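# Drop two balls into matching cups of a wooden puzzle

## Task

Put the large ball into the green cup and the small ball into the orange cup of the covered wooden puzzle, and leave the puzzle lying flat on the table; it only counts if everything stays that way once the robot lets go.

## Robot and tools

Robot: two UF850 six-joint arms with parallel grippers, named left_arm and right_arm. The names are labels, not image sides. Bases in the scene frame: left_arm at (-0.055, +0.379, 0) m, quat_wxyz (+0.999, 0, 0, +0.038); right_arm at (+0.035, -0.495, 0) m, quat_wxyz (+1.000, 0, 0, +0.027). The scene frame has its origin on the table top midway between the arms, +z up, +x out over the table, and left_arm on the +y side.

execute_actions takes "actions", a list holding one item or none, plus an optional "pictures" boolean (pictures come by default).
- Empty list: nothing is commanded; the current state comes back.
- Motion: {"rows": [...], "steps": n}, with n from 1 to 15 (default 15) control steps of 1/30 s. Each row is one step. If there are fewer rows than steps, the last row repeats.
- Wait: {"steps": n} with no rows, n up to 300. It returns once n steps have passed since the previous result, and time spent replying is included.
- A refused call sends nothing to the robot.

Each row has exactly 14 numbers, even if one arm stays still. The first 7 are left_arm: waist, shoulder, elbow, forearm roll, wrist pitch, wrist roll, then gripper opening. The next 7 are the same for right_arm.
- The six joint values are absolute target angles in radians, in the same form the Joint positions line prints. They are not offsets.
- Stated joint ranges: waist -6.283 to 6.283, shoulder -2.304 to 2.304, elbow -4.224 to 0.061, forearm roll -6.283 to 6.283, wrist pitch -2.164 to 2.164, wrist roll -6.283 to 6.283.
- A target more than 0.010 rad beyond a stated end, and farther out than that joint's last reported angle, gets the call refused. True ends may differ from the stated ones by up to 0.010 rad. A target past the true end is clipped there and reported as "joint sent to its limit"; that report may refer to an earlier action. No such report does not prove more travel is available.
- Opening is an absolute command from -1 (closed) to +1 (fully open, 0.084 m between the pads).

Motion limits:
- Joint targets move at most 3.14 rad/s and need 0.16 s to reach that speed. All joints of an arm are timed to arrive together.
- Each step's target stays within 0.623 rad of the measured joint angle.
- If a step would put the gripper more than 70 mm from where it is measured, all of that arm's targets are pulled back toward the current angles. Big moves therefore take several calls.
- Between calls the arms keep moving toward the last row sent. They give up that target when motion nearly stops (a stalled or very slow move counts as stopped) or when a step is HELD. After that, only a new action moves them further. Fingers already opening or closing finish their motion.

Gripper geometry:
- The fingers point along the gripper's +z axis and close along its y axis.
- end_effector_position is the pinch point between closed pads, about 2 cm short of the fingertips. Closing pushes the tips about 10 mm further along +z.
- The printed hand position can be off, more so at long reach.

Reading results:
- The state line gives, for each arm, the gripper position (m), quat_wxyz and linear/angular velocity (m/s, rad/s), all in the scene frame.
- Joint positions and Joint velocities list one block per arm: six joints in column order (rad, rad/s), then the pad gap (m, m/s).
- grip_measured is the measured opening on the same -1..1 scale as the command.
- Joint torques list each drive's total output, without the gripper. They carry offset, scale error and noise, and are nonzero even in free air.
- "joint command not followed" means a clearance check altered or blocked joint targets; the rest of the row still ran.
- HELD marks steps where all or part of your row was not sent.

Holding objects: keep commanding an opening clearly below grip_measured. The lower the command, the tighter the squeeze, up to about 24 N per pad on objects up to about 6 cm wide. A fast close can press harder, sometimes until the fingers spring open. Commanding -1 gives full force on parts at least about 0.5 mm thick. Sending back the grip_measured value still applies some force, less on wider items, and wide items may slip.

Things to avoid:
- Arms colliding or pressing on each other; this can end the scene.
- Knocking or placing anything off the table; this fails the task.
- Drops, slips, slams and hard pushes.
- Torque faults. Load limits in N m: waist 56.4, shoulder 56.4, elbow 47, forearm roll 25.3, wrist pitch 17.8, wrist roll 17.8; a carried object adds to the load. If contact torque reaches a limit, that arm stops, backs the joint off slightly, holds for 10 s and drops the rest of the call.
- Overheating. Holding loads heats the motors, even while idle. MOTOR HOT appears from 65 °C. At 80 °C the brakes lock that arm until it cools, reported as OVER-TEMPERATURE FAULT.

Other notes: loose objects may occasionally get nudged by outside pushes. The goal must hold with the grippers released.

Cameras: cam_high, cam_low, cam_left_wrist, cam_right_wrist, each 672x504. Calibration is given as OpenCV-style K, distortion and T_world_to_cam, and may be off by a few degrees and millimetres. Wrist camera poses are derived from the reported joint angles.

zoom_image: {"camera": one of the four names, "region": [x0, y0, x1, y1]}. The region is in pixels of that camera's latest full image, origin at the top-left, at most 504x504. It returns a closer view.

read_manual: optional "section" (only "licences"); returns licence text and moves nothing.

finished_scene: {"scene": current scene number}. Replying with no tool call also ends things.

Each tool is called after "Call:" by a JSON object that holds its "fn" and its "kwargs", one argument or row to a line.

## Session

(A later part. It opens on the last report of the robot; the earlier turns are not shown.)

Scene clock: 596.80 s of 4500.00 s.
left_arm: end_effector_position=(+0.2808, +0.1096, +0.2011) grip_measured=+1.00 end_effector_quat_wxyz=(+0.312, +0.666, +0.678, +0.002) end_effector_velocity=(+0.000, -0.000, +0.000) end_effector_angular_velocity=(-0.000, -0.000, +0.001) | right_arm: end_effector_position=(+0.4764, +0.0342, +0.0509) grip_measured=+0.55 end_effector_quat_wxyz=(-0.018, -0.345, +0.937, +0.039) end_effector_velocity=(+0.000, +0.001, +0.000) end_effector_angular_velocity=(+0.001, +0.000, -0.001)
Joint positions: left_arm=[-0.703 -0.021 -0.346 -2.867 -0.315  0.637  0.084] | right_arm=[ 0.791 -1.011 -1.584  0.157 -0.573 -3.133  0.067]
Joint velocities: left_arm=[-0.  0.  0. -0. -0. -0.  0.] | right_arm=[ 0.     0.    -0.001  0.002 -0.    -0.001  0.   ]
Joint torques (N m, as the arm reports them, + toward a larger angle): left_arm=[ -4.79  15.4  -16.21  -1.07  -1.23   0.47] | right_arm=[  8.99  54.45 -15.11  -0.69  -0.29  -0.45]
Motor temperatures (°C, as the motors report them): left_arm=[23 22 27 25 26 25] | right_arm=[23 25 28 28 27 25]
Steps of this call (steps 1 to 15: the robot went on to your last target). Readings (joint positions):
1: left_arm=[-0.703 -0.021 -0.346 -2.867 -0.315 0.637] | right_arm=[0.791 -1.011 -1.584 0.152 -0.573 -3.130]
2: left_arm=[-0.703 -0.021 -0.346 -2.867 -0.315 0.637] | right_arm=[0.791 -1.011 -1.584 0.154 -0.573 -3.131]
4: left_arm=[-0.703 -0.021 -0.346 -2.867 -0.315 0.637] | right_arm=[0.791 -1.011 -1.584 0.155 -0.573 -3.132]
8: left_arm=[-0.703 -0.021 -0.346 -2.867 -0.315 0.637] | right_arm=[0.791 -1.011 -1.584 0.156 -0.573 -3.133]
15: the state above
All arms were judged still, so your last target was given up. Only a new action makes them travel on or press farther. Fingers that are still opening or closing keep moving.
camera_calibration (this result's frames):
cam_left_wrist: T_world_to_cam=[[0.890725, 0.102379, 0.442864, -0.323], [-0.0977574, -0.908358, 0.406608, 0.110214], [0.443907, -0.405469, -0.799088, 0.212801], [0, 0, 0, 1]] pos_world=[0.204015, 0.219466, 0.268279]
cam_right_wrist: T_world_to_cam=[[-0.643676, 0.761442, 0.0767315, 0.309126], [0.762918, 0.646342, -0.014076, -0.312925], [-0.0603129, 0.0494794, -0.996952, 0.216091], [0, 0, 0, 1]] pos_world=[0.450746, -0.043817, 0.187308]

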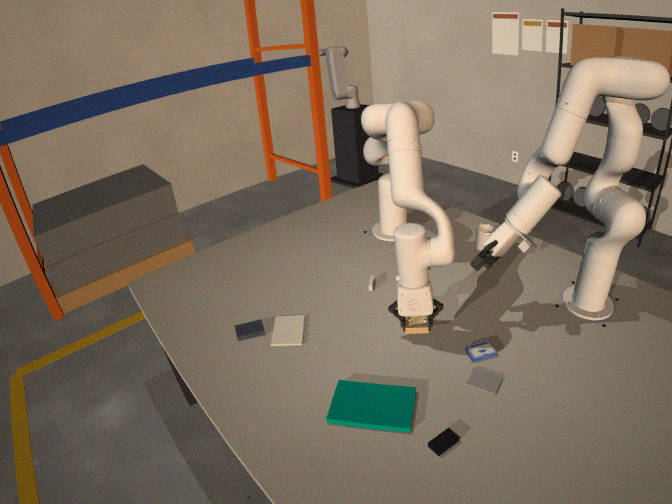

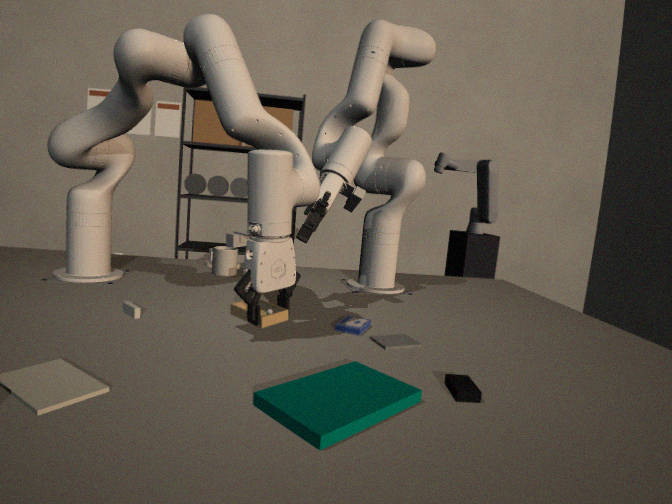

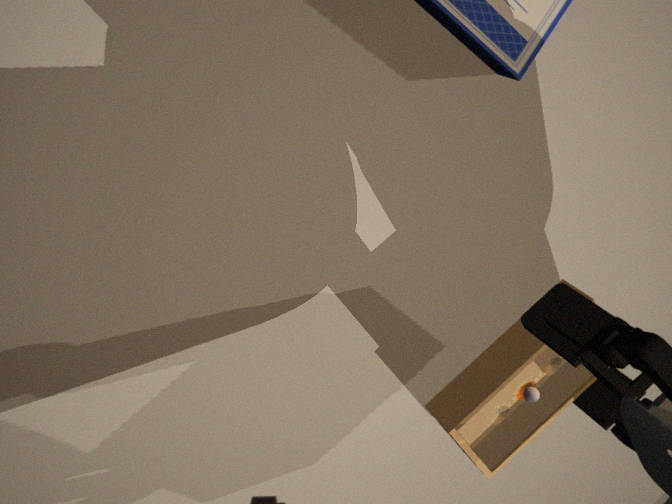

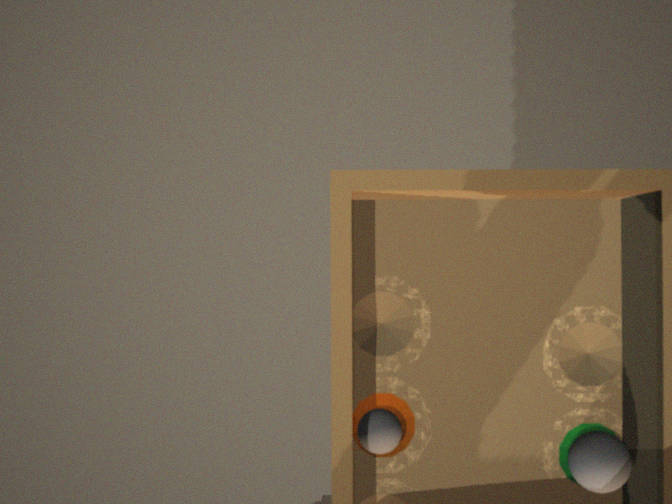

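Call:
{"fn": "execute_actions", "kwargs": {
  "actions": [
    {"rows": [[-0.703,-0.021,-0.346,-2.867,-0.315,0.637,1,0.7914,-1.0111,-1.5840,0.1549,-0.5733,-3.1315,0.0],[-0.703,-0.021,-0.346,-2.867,-0.315,0.637,1,0.7914,-1.0115,-1.5842,0.1493,-0.5729,-3.1268,0.0],[-0.703,-0.021,-0.346,-2.867,-0.315,0.637,1,0.7914,-1.0123,-1.5844,0.1406,-0.5723,-3.1195,0.0],[-0.703,-0.021,-0.346,-2.867,-0.315,0.637,1,0.7914,-1.0134,-1.5847,0.1294,-0.5715,-3.1101,0.0],[-0.703,-0.021,-0.346,-2.867,-0.315,0.637,1,0.7914,-1.0147,-1.5851,0.1162,-0.5706,-3.0991,0.0],[-0.703,-0.021,-0.346,-2.867,-0.315,0.637,1,0.7914,-1.0162,-1.5856,0.1017,-0.5695,-3.0869,0.0],[-0.703,-0.021,-0.346,-2.867,-0.315,0.637,1,0.7914,-1.0179,-1.5861,0.0863,-0.5682,-3.0740,0.0],[-0.703,-0.021,-0.346,-2.867,-0.315,0.637,1,0.7914,-1.0198,-1.5866,0.0706,-0.5669,-3.0608,0.0],[-0.703,-0.021,-0.346,-2.867,-0.315,0.637,1,0.7914,-1.0219,-1.5873,0.0552,-0.5654,-3.0479,0.0],[-0.703,-0.021,-0.346,-2.867,-0.315,0.637,1,0.7914,-1.0240,-1.5879,0.0407,-0.5639,-3.0357,0.0],[-0.703,-0.021,-0.346,-2.867,-0.315,0.637,1,0.7914,-1.0264,-1.5886,0.0275,-0.5623,-3.0247,0.0],[-0.703,-0.021,-0.346,-2.867,-0.315,0.637,1,0.7914,-1.0287,-1.5893,0.0163,-0.5606,-3.0153,0.0],[-0.703,-0.021,-0.346,-2.867,-0.315,0.637,1,0.7914,-1.0312,-1.5900,0.0076,-0.5588,-3.0080,0.0],[-0.703,-0.021,-0.346,-2.867,-0.315,0.637,1,0.7914,-1.0337,-1.5908,0.0020,-0.5571,-3.0033,0.0],[-0.703,-0.021,-0.346,-2.867,-0.315,0.637,1,0.7914,-1.0363,-1.5916,0.0,-0.5553,-3.0016,0.0]], "steps": 15}
  ],
  "pictures": false
}}

Call:
{"fn": "execute_actions", "kwargs": {
  "actions": [
    {"rows": [[-0.703,-0.021,-0.346,-2.867,-0.315,0.637,1,0.7914,-1.0388,-1.5923,0,-0.5535,-3.0016,0.0],[-0.703,-0.021,-0.346,-2.867,-0.315,0.637,1,0.7914,-1.0413,-1.5931,0,-0.5518,-3.0016,0.0],[-0.703,-0.021,-0.346,-2.867,-0.315,0.637,1,0.7914,-1.0438,-1.5938,0,-0.5500,-3.0016,0.0],[-0.703,-0.021,-0.346,-2.867,-0.315,0.637,1,0.7914,-1.0461,-1.5945,0,-0.5483,-3.0016,0.0],[-0.703,-0.021,-0.346,-2.867,-0.315,0.637,1,0.7914,-1.0485,-1.5952,0,-0.5467,-3.0016,0.0],[-0.703,-0.021,-0.346,-2.867,-0.315,0.637,1,0.7914,-1.0506,-1.5958,0,-0.5452,-3.0016,0.0],[-0.703,-0.021,-0.346,-2.867,-0.315,0.637,1,0.7914,-1.0527,-1.5965,0,-0.5437,-3.0016,0.0],[-0.703,-0.021,-0.346,-2.867,-0.315,0.637,1,0.7914,-1.0546,-1.5970,0,-0.5424,-3.0016,0.0],[-0.703,-0.021,-0.346,-2.867,-0.315,0.637,1,0.7914,-1.0563,-1.5975,0,-0.5412,-3.0016,0.0],[-0.703,-0.021,-0.346,-2.867,-0.315,0.637,1,0.7914,-1.0578,-1.5980,0,-0.5401,-3.0016,0.0],[-0.703,-0.021,-0.346,-2.867,-0.315,0.637,1,0.7914,-1.0591,-1.5984,0,-0.5392,-3.0016,0.0],[-0.703,-0.021,-0.346,-2.867,-0.315,0.637,1,0.7914,-1.0602,-1.5987,0,-0.5385,-3.0016,0.0],[-0.703,-0.021,-0.346,-2.867,-0.315,0.637,1,0.7914,-1.0610,-1.5989,0,-0.5380,-3.0016,0.0],[-0.703,-0.021,-0.346,-2.867,-0.315,0.637,1,0.7914,-1.0614,-1.5991,0,-0.5376,-3.0016,0.0],[-0.703,-0.021,-0.346,-2.867,-0.315,0.637,1,0.7914,-1.0616,-1.5991,0,-0.5375,-3.0016,0.0]], "steps": 15}
  ],
  "pictures": false
}}

Call:
{"fn": "execute_actions", "kwargs": {
  "actions": [
    {"steps": 10}
  ]
}}

Scene clock: 683.10 s of 4500.00 s.
left_arm: end_effector_position=(+0.2808, +0.1096, +0.2011) grip_measured=+1.00 end_effector_quat_wxyz=(+0.312, +0.666, +0.678, +0.002) end_effector_velocity=(+0.000, +0.000, -0.000) end_effector_angular_velocity=(-0.000, +0.000, +0.001) | right_arm: end_effector_position=(+0.4883, +0.0221, +0.0404) grip_measured=+0.55 end_effector_quat_wxyz=(-0.004, -0.346, +0.938, +0.007) end_effector_velocity=(+0.028, -0.026, -0.043) end_effector_angular_velocity=(-0.108, -0.115, +0.003)
Joint positions: left_arm=[-0.703 -0.021 -0.346 -2.867 -0.315  0.637  0.084] | right_arm=[ 0.791 -1.028 -1.589  0.029 -0.561 -3.027  0.067]
Joint velocities: left_arm=[-0.    -0.    -0.    -0.001  0.     0.    -0.   ] | right_arm=[-0.    -0.073 -0.022 -0.293  0.05   0.244 -0.   ]
Joint torques (N m, as the arm reports them, + toward a larger angle): left_arm=[ -4.87  15.58 -16.69  -1.07  -1.29   0.46] | right_arm=[  9.03  52.69 -16.02   0.4   -0.28  -0.55]
Motor temperatures (°C, as the motors report them): left_arm=[23 22 27 25 26 25] | right_arm=[23 25 28 28 27 25]
Steps of this call (steps 1 to 120: nothing new was sent; then 81.80 s passed at rest; steps 121 to 135: all 15 steps of this action). Readings (joint positions):
121: left_arm=[-0.703 -0.021 -0.346 -2.867 -0.315 0.637] | right_arm=[0.791 -1.011 -1.584 0.157 -0.573 -3.133]
122: left_arm=[-0.703 -0.021 -0.346 -2.867 -0.315 0.637] | right_arm=[0.791 -1.011 -1.584 0.156 -0.573 -3.133]
124: left_arm=[-0.703 -0.021 -0.346 -2.867 -0.315 0.637] | right_arm=[0.791 -1.011 -1.584 0.151 -0.573 -3.128]
128: left_arm=[-0.703 -0.021 -0.346 -2.867 -0.315 0.637] | right_arm=[0.791 -1.014 -1.585 0.119 -0.571 -3.101]
135: the state above

Scene clock: 683.60 s of 4500.00 s.
left_arm: end_effector_position=(+0.2808, +0.1096, +0.2011) grip_measured=+1.00 end_effector_quat_wxyz=(+0.312, +0.666, +0.678, +0.002) end_effector_velocity=(-0.000, -0.000, +0.000) end_effector_angular_velocity=(+0.000, -0.000, -0.001) | right_arm: end_effector_position=(+0.4910, +0.0195, +0.0221) grip_measured=+0.55 end_effector_quat_wxyz=(-0.000, -0.346, +0.938, +0.000) end_effector_velocity=(+0.000, -0.000, -0.017) end_effector_angular_velocity=(+0.000, -0.001, -0.001)
Joint positions: left_arm=[-0.703 -0.021 -0.346 -2.867 -0.315  0.637  0.084] | right_arm=[ 0.791 -1.059 -1.598  0.    -0.54  -3.002  0.067]
Joint velocities: left_arm=[-0.     0.    -0.     0.001  0.     0.     0.   ] | right_arm=[-0.    -0.029 -0.01  -0.001  0.02   0.002  0.   ]
Joint torques (N m, as the arm reports them, + toward a larger angle): left_arm=[ -5.31  15.49 -16.42  -1.09  -1.24   0.52] | right_arm=[  7.66  54.41 -15.65  -1.06  -0.2   -0.35]
Motor temperatures (°C, as the motors report them): left_arm=[23 22 27 25 26 25] | right_arm=[23 25 28 28 27 25]
Steps of this call (steps 1 to 15: all 15 steps of this action). Readings (joint positions):
1: left_arm=[-0.703 -0.021 -0.346 -2.867 -0.315 0.637] | right_arm=[0.791 -1.030 -1.590 0.021 -0.560 -3.019]
2: left_arm=[-0.703 -0.021 -0.346 -2.867 -0.315 0.637] | right_arm=[0.791 -1.033 -1.590 0.015 -0.558 -3.014]
4: left_arm=[-0.703 -0.021 -0.346 -2.867 -0.315 0.637] | right_arm=[0.791 -1.038 -1.592 0.007 -0.554 -3.008]
8: left_arm=[-0.703 -0.021 -0.346 -2.867 -0.315 0.637] | right_arm=[0.791 -1.047 -1.595 0.002 -0.548 -3.003]
15: the state above

Scene clock: 683.93 s of 4500.00 s.
left_arm: end_effector_position=(+0.2808, +0.1096, +0.2011) grip_measured=+1.00 end_effector_quat_wxyz=(+0.312, +0.666, +0.678, +0.002) end_effector_velocity=(+0.000, +0.000, +0.000) end_effector_angular_velocity=(-0.001, +0.000, +0.002) | right_arm: end_effector_position=(+0.4911, +0.0195, +0.0206) grip_measured=+0.55 end_effector_quat_wxyz=(+0.000, -0.346, +0.938, +0.000) end_effector_velocity=(+0.000, +0.000, -0.000) end_effector_angular_velocity=(+0.001, -0.000, -0.001)
Joint positions: left_arm=[-0.703 -0.021 -0.346 -2.867 -0.315  0.637  0.084] | right_arm=[ 0.791 -1.061 -1.599  0.    -0.538 -3.002  0.067]
Joint velocities: left_arm=[ 0.     0.    -0.    -0.001  0.    -0.    -0.   ] | right_arm=[ 0.    -0.001 -0.002  0.001  0.     0.     0.   ]
Joint torques (N m, as the arm reports them, + toward a larger angle): left_arm=[ -4.71  15.57 -16.33  -0.86  -1.25   0.49] | right_arm=[ 10.05  56.01 -15.48  -0.7   -0.28  -0.51]
Motor temperatures (°C, as the motors report them): left_arm=[23 22 27 25 26 25] | right_arm=[23 25 28 28 27 25]
Steps of this call (steps 1 to 10: the robot went on to your last target). Readings (joint positions):
1: left_arm=[-0.703 -0.021 -0.346 -2.867 -0.315 0.637] | right_arm=[0.791 -1.060 -1.598 0.000 -0.539 -3.002]
2: left_arm=[-0.703 -0.021 -0.346 -2.867 -0.315 0.637] | right_arm=[0.791 -1.060 -1.599 0.000 -0.539 -3.002]
4: left_arm=[-0.703 -0.021 -0.346 -2.867 -0.315 0.637] | right_arm=[0.791 -1.061 -1.599 0.000 -0.538 -3.002]
8: left_arm=[-0.703 -0.021 -0.346 -2.867 -0.315 0.637] | right_arm=[0.791 -1.061 -1.599 0.000 -0.538 -3.002]
10: the state above
camera_calibration (this result's frames):
cam_left_wrist: T_world_to_cam=[[0.890724, 0.102379, 0.442864, -0.323001], [-0.0977574, -0.908358, 0.406608, 0.110213], [0.443907, -0.405469, -0.799088, 0.212801], [0, 0, 0, 1]] pos_world=[0.204015, 0.219466, 0.268279]
cam_right_wrist: T_world_to_cam=[[-0.645947, 0.763342, -0.00787806, 0.334888], [0.763382, 0.645909, -0.00696594, -0.315461], [-0.000228886, -0.0105136, -0.999945, 0.159204], [0, 0, 0, 1]] pos_world=[0.457174, -0.0502009, 0.159636]

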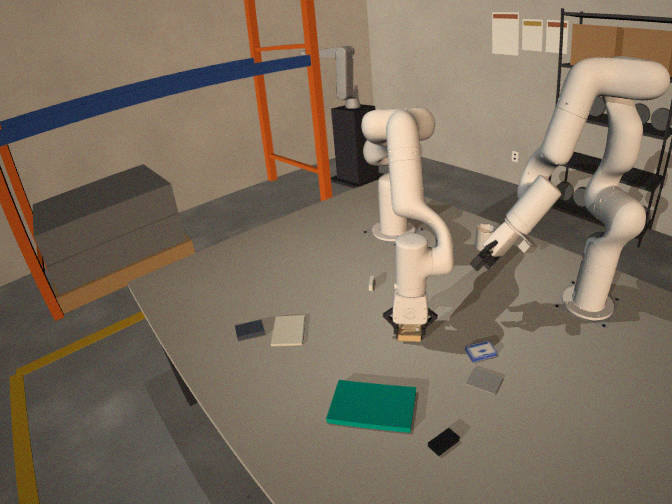

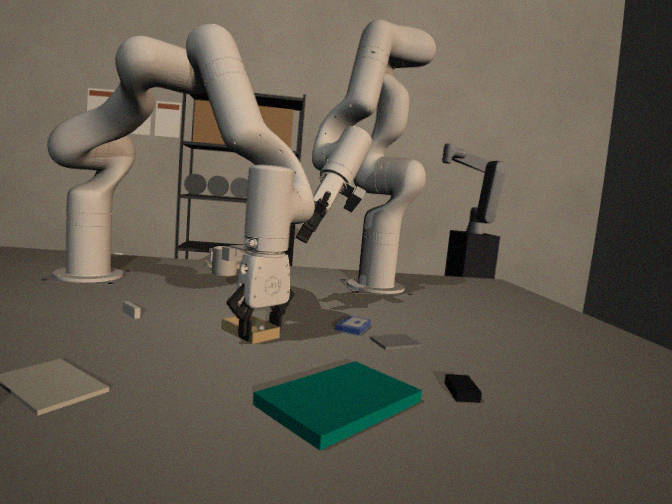

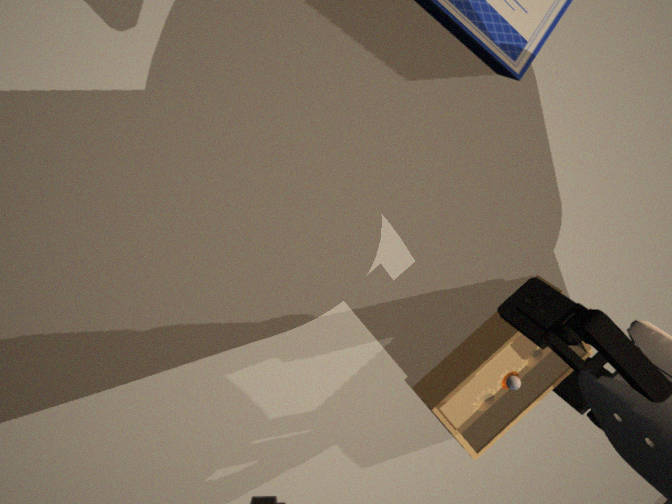

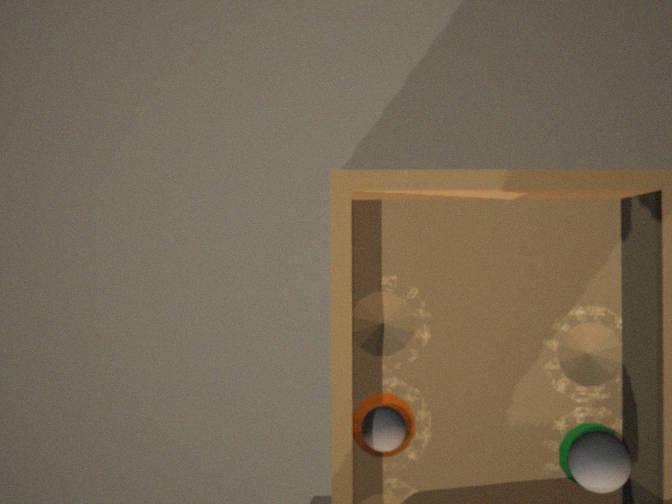

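Call:
{"fn": "execute_actions", "kwargs": {
  "actions": [
    {"rows": [[-0.703,-0.021,-0.346,-2.867,-0.315,0.637,1,0.7914,-1.0620,-1.5992,0,-0.5372,-3.0016,0.0],[-0.703,-0.021,-0.346,-2.867,-0.315,0.637,1,0.7914,-1.0624,-1.5994,0,-0.5369,-3.0016,0.0],[-0.703,-0.021,-0.346,-2.867,-0.315,0.637,1,0.7914,-1.0624,-1.5994,0,-0.5369,-3.0016,0.0],[-0.703,-0.021,-0.346,-2.867,-0.315,0.637,1,0.7914,-1.0624,-1.5994,0,-0.5369,-3.0016,0.1],[-0.703,-0.021,-0.346,-2.867,-0.315,0.637,1,0.7914,-1.0624,-1.5994,0,-0.5369,-3.0016,0.2],[-0.703,-0.021,-0.346,-2.867,-0.315,0.637,1,0.7914,-1.0624,-1.5994,0,-0.5369,-3.0016,0.3],[-0.703,-0.021,-0.346,-2.867,-0.315,0.637,1,0.7914,-1.0624,-1.5994,0,-0.5369,-3.0016,0.4],[-0.703,-0.021,-0.346,-2.867,-0.315,0.637,1,0.7914,-1.0624,-1.5994,0,-0.5369,-3.0016,0.48],[-0.703,-0.021,-0.346,-2.867,-0.315,0.637,1,0.7914,-1.0624,-1.5994,0,-0.5369,-3.0016,0.55],[-0.703,-0.021,-0.346,-2.867,-0.315,0.637,1,0.7914,-1.0624,-1.5994,0,-0.5369,-3.0016,0.62],[-0.703,-0.021,-0.346,-2.867,-0.315,0.637,1,0.7914,-1.0624,-1.5994,0,-0.5369,-3.0016,0.7],[-0.703,-0.021,-0.346,-2.867,-0.315,0.637,1,0.7914,-1.0624,-1.5994,0,-0.5369,-3.0016,0.8],[-0.703,-0.021,-0.346,-2.867,-0.315,0.637,1,0.7914,-1.0624,-1.5994,0,-0.5369,-3.0016,0.9],[-0.703,-0.021,-0.346,-2.867,-0.315,0.637,1,0.7914,-1.0624,-1.5994,0,-0.5369,-3.0016,1.0]], "steps": 15}
  ],
  "pictures": false
}}

Call:
{"fn": "execute_actions", "kwargs": {
  "actions": [
    {"rows": [[-0.703,-0.021,-0.346,-2.867,-0.315,0.637,1,0.7914,-1.0624,-1.5994,0,-0.5369,-3.0016,1.0]], "steps": 6}
  ],
  "pictures": false
}}

Call:
{"fn": "execute_actions", "kwargs": {
  "actions": [
    {"rows": [[-0.703,-0.021,-0.346,-2.867,-0.315,0.637,1,0.7914,-1.0617,-1.5992,0,-0.5374,-3.0016,1],[-0.703,-0.021,-0.346,-2.867,-0.315,0.637,1,0.7914,-1.0599,-1.5987,0,-0.5387,-3.0016,1],[-0.703,-0.021,-0.346,-2.867,-0.315,0.637,1,0.7914,-1.0570,-1.5978,0,-0.5407,-3.0016,1],[-0.703,-0.021,-0.346,-2.867,-0.315,0.637,1,0.7914,-1.0534,-1.5967,0,-0.5432,-3.0016,1],[-0.703,-0.021,-0.346,-2.867,-0.315,0.637,1,0.7914,-1.0490,-1.5954,0,-0.5463,-3.0016,1],[-0.703,-0.021,-0.346,-2.867,-0.315,0.637,1,0.7914,-1.0443,-1.5940,0,-0.5496,-3.0016,1],[-0.703,-0.021,-0.346,-2.867,-0.315,0.637,1,0.7914,-1.0392,-1.5925,0,-0.5532,-3.0016,1],[-0.703,-0.021,-0.346,-2.867,-0.315,0.637,1,0.7914,-1.0341,-1.5909,0,-0.5568,-3.0016,1],[-0.703,-0.021,-0.346,-2.867,-0.315,0.637,1,0.7914,-1.0290,-1.5894,0,-0.5604,-3.0016,1],[-0.703,-0.021,-0.346,-2.867,-0.315,0.637,1,0.7914,-1.0243,-1.5880,0,-0.5637,-3.0016,1],[-0.703,-0.021,-0.346,-2.867,-0.315,0.637,1,0.7914,-1.0199,-1.5867,0,-0.5668,-3.0016,1],[-0.703,-0.021,-0.346,-2.867,-0.315,0.637,1,0.7914,-1.0163,-1.5856,0,-0.5693,-3.0016,1],[-0.703,-0.021,-0.346,-2.867,-0.315,0.637,1,0.7914,-1.0134,-1.5847,0,-0.5713,-3.0016,1],[-0.703,-0.021,-0.346,-2.867,-0.315,0.637,1,0.7914,-1.0116,-1.5842,0,-0.5726,-3.0016,1],[-0.703,-0.021,-0.346,-2.867,-0.315,0.637,1,0.7914,-1.0109,-1.5840,0,-0.5731,-3.0016,1]], "steps": 15}
  ]
}}

Scene clock: 711.43 s of 4500.00 s.
left_arm: end_effector_position=(+0.2808, +0.1096, +0.2011) grip_measured=+1.00 end_effector_quat_wxyz=(+0.312, +0.666, +0.678, +0.002) end_effector_velocity=(-0.000, +0.000, -0.000) end_effector_angular_velocity=(+0.001, +0.000, -0.001) | right_arm: end_effector_position=(+0.4911, +0.0196, +0.0201) grip_measured=+0.98 end_effector_quat_wxyz=(+0.000, -0.346, +0.938, +0.000) end_effector_velocity=(-0.000, +0.000, -0.001) end_effector_angular_velocity=(+0.002, -0.001, -0.002)
Joint positions: left_arm=[-0.703 -0.021 -0.346 -2.867 -0.315  0.637  0.084] | right_arm=[ 0.791 -1.062 -1.599  0.    -0.537 -3.002  0.083]
Joint velocities: left_arm=[ 0.    -0.001  0.     0.001 -0.     0.001 -0.   ] | right_arm=[-0.    -0.     0.001  0.001  0.003  0.001  0.033]
Joint torques (N m, as the arm reports them, + toward a larger angle): left_arm=[ -4.25  15.88 -16.18  -0.94  -1.25   0.44] | right_arm=[  9.61  55.29 -15.51  -0.44  -0.34  -0.38]
Motor temperatures (°C, as the motors report them): left_arm=[23 22 27 25 26 25] | right_arm=[23 25 28 28 27 25]
Steps of this call (steps 1 to 15: the robot went on to your last target; steps 16 to 90: nothing new was sent; then 24.00 s passed at rest; steps 91 to 105: all 15 steps of this action). Readings (joint positions):
91: left_arm=[-0.703 -0.021 -0.346 -2.867 -0.315 0.637] | right_arm=[0.791 -1.062 -1.599 -0.000 -0.537 -3.002]
92: left_arm=[-0.703 -0.021 -0.346 -2.867 -0.315 0.637] | right_arm=[0.791 -1.062 -1.599 0.000 -0.537 -3.002]
94: left_arm=[-0.703 -0.021 -0.346 -2.867 -0.315 0.637] | right_arm=[0.791 -1.062 -1.599 0.000 -0.537 -3.002]
98: left_arm=[-0.703 -0.021 -0.346 -2.867 -0.315 0.637] | right_arm=[0.791 -1.062 -1.599 -0.000 -0.537 -3.002]
105: the state above

Scene clock: 711.63 s of 4500.00 s.
left_arm: end_effector_position=(+0.2808, +0.1096, +0.2011) grip_measured=+1.00 end_effector_quat_wxyz=(+0.312, +0.666, +0.678, +0.002) end_effector_velocity=(+0.000, -0.000, +0.000) end_effector_angular_velocity=(-0.000, -0.001, -0.001) | right_arm: end_effector_position=(+0.4911, +0.0195, +0.0201) grip_measured=+1.00 end_effector_quat_wxyz=(+0.000, -0.346, +0.938, +0.000) end_effector_velocity=(+0.001, +0.001, +0.000) end_effector_angular_velocity=(+0.001, -0.001, +0.001)
Joint positions: left_arm=[-0.703 -0.021 -0.346 -2.867 -0.315  0.637  0.084] | right_arm=[ 0.791 -1.062 -1.599  0.    -0.537 -3.002  0.084]
Joint velocities: left_arm=[-0.     0.001 -0.     0.     0.     0.001 -0.   ] | right_arm=[ 0.    -0.    -0.002 -0.001 -0.     0.     0.   ]
Joint torques (N m, as the arm reports them, + toward a larger angle): left_arm=[ -4.82  16.1  -16.4   -0.94  -1.24   0.49] | right_arm=[  9.13  55.84 -15.46  -0.79  -0.3   -0.5 ]
Motor temperatures (°C, as the motors report them): left_arm=[23 22 27 25 26 25] | right_arm=[23 25 28 28 27 25]
Steps of this call (steps 1 to 6: all 6 steps of this action). Readings (joint positions):
1: left_arm=[-0.703 -0.021 -0.346 -2.867 -0.315 0.637] | right_arm=[0.791 -1.062 -1.599 0.000 -0.537 -3.002]
2: left_arm=[-0.703 -0.021 -0.346 -2.867 -0.315 0.637] | right_arm=[0.791 -1.062 -1.599 0.000 -0.537 -3.002]
4: left_arm=[-0.703 -0.021 -0.346 -2.867 -0.315 0.637] | right_arm=[0.791 -1.062 -1.599 0.000 -0.537 -3.002]
6: the state above

Scene clock: 712.13 s of 4500.00 s.
left_arm: end_effector_position=(+0.2808, +0.1096, +0.2011) grip_measured=+1.00 end_effector_quat_wxyz=(+0.312, +0.666, +0.678, +0.002) end_effector_velocity=(+0.000, -0.000, +0.000) end_effector_angular_velocity=(-0.000, -0.000, -0.000) | right_arm: end_effector_position=(+0.4913, +0.0198, +0.0451) grip_measured=+1.00 end_effector_quat_wxyz=(+0.000, -0.346, +0.938, +0.000) end_effector_velocity=(-0.001, -0.001, +0.053) end_effector_angular_velocity=(-0.000, -0.000, -0.000)
Joint positions: left_arm=[-0.703 -0.021 -0.346 -2.867 -0.315  0.637  0.084] | right_arm=[ 0.791 -1.02  -1.587  0.    -0.567 -3.002  0.084]
Joint velocities: left_arm=[-0.  0.  0. -0. -0.  0.  0.] | right_arm=[ 0.     0.092  0.027 -0.    -0.065  0.     0.   ]
Joint torques (N m, as the arm reports them, + toward a larger angle): left_arm=[ -4.63  15.24 -16.56  -0.97  -1.28   0.45] | right_arm=[  9.25  49.86 -15.23  -0.71  -0.07  -0.49]
Motor temperatures (°C, as the motors report them): left_arm=[23 22 27 25 26 25] | right_arm=[23 25 28 28 27 25]
Steps of this call (steps 1 to 15: all 15 steps of this action). Readings (joint positions):
1: left_arm=[-0.703 -0.021 -0.346 -2.867 -0.315 0.637] | right_arm=[0.791 -1.062 -1.599 -0.000 -0.537 -3.002]
2: left_arm=[-0.703 -0.021 -0.346 -2.867 -0.315 0.637] | right_arm=[0.791 -1.062 -1.599 -0.000 -0.537 -3.002]
4: left_arm=[-0.703 -0.021 -0.346 -2.867 -0.315 0.637] | right_arm=[0.791 -1.061 -1.599 -0.000 -0.538 -3.002]
8: left_arm=[-0.703 -0.021 -0.346 -2.867 -0.315 0.637] | right_arm=[0.791 -1.049 -1.595 -0.000 -0.546 -3.002]
15: the state above
camera_calibration (this result's frames):
cam_left_wrist: T_world_to_cam=[[0.890724, 0.102379, 0.442864, -0.323], [-0.0977576, -0.908358, 0.406608, 0.110214], [0.443907, -0.405469, -0.799088, 0.212801], [0, 0, 0, 1]] pos_world=[0.204015, 0.219466, 0.268279]
cam_right_wrist: T_world_to_cam=[[-0.645944, 0.763345, -0.00780175, 0.335032], [0.763385, 0.645912, -0.0064088, -0.315627], [0.000147118, -0.0100955, -0.999949, 0.183461], [0, 0, 0, 1]] pos_world=[0.45733, -0.050026, 0.184043]

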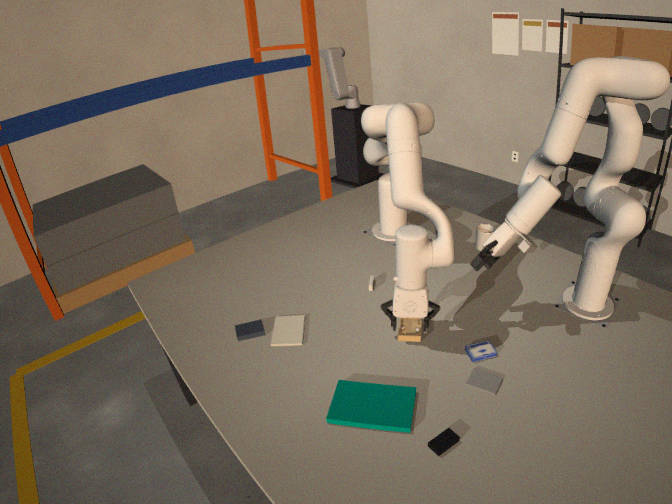

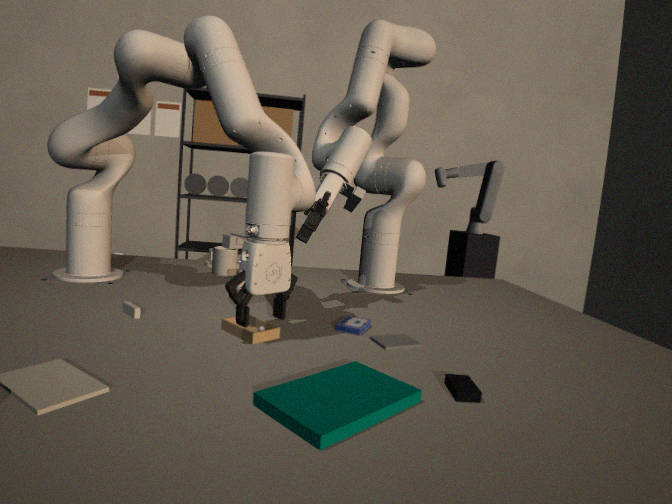

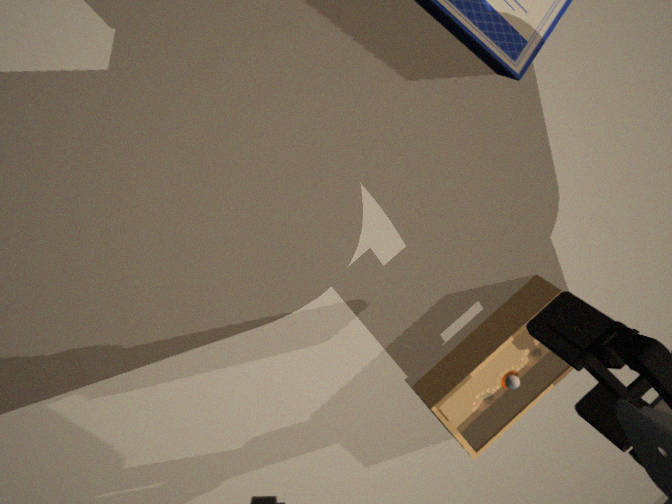

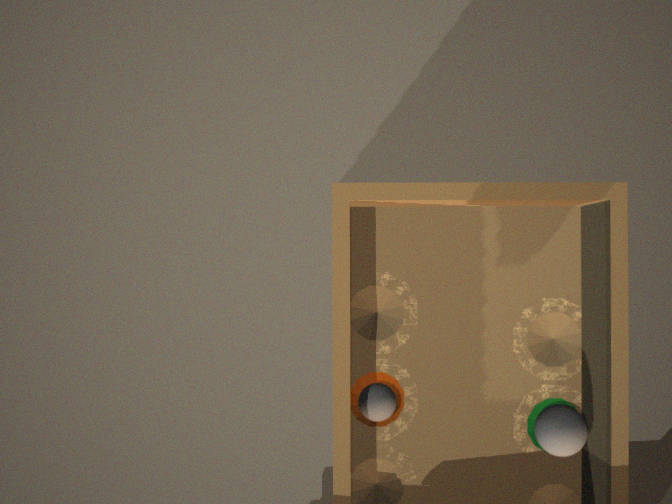

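Call:
{"fn": "finished_scene", "kwargs": {
  "scene": 2
}}

The scene is finished: the task was done.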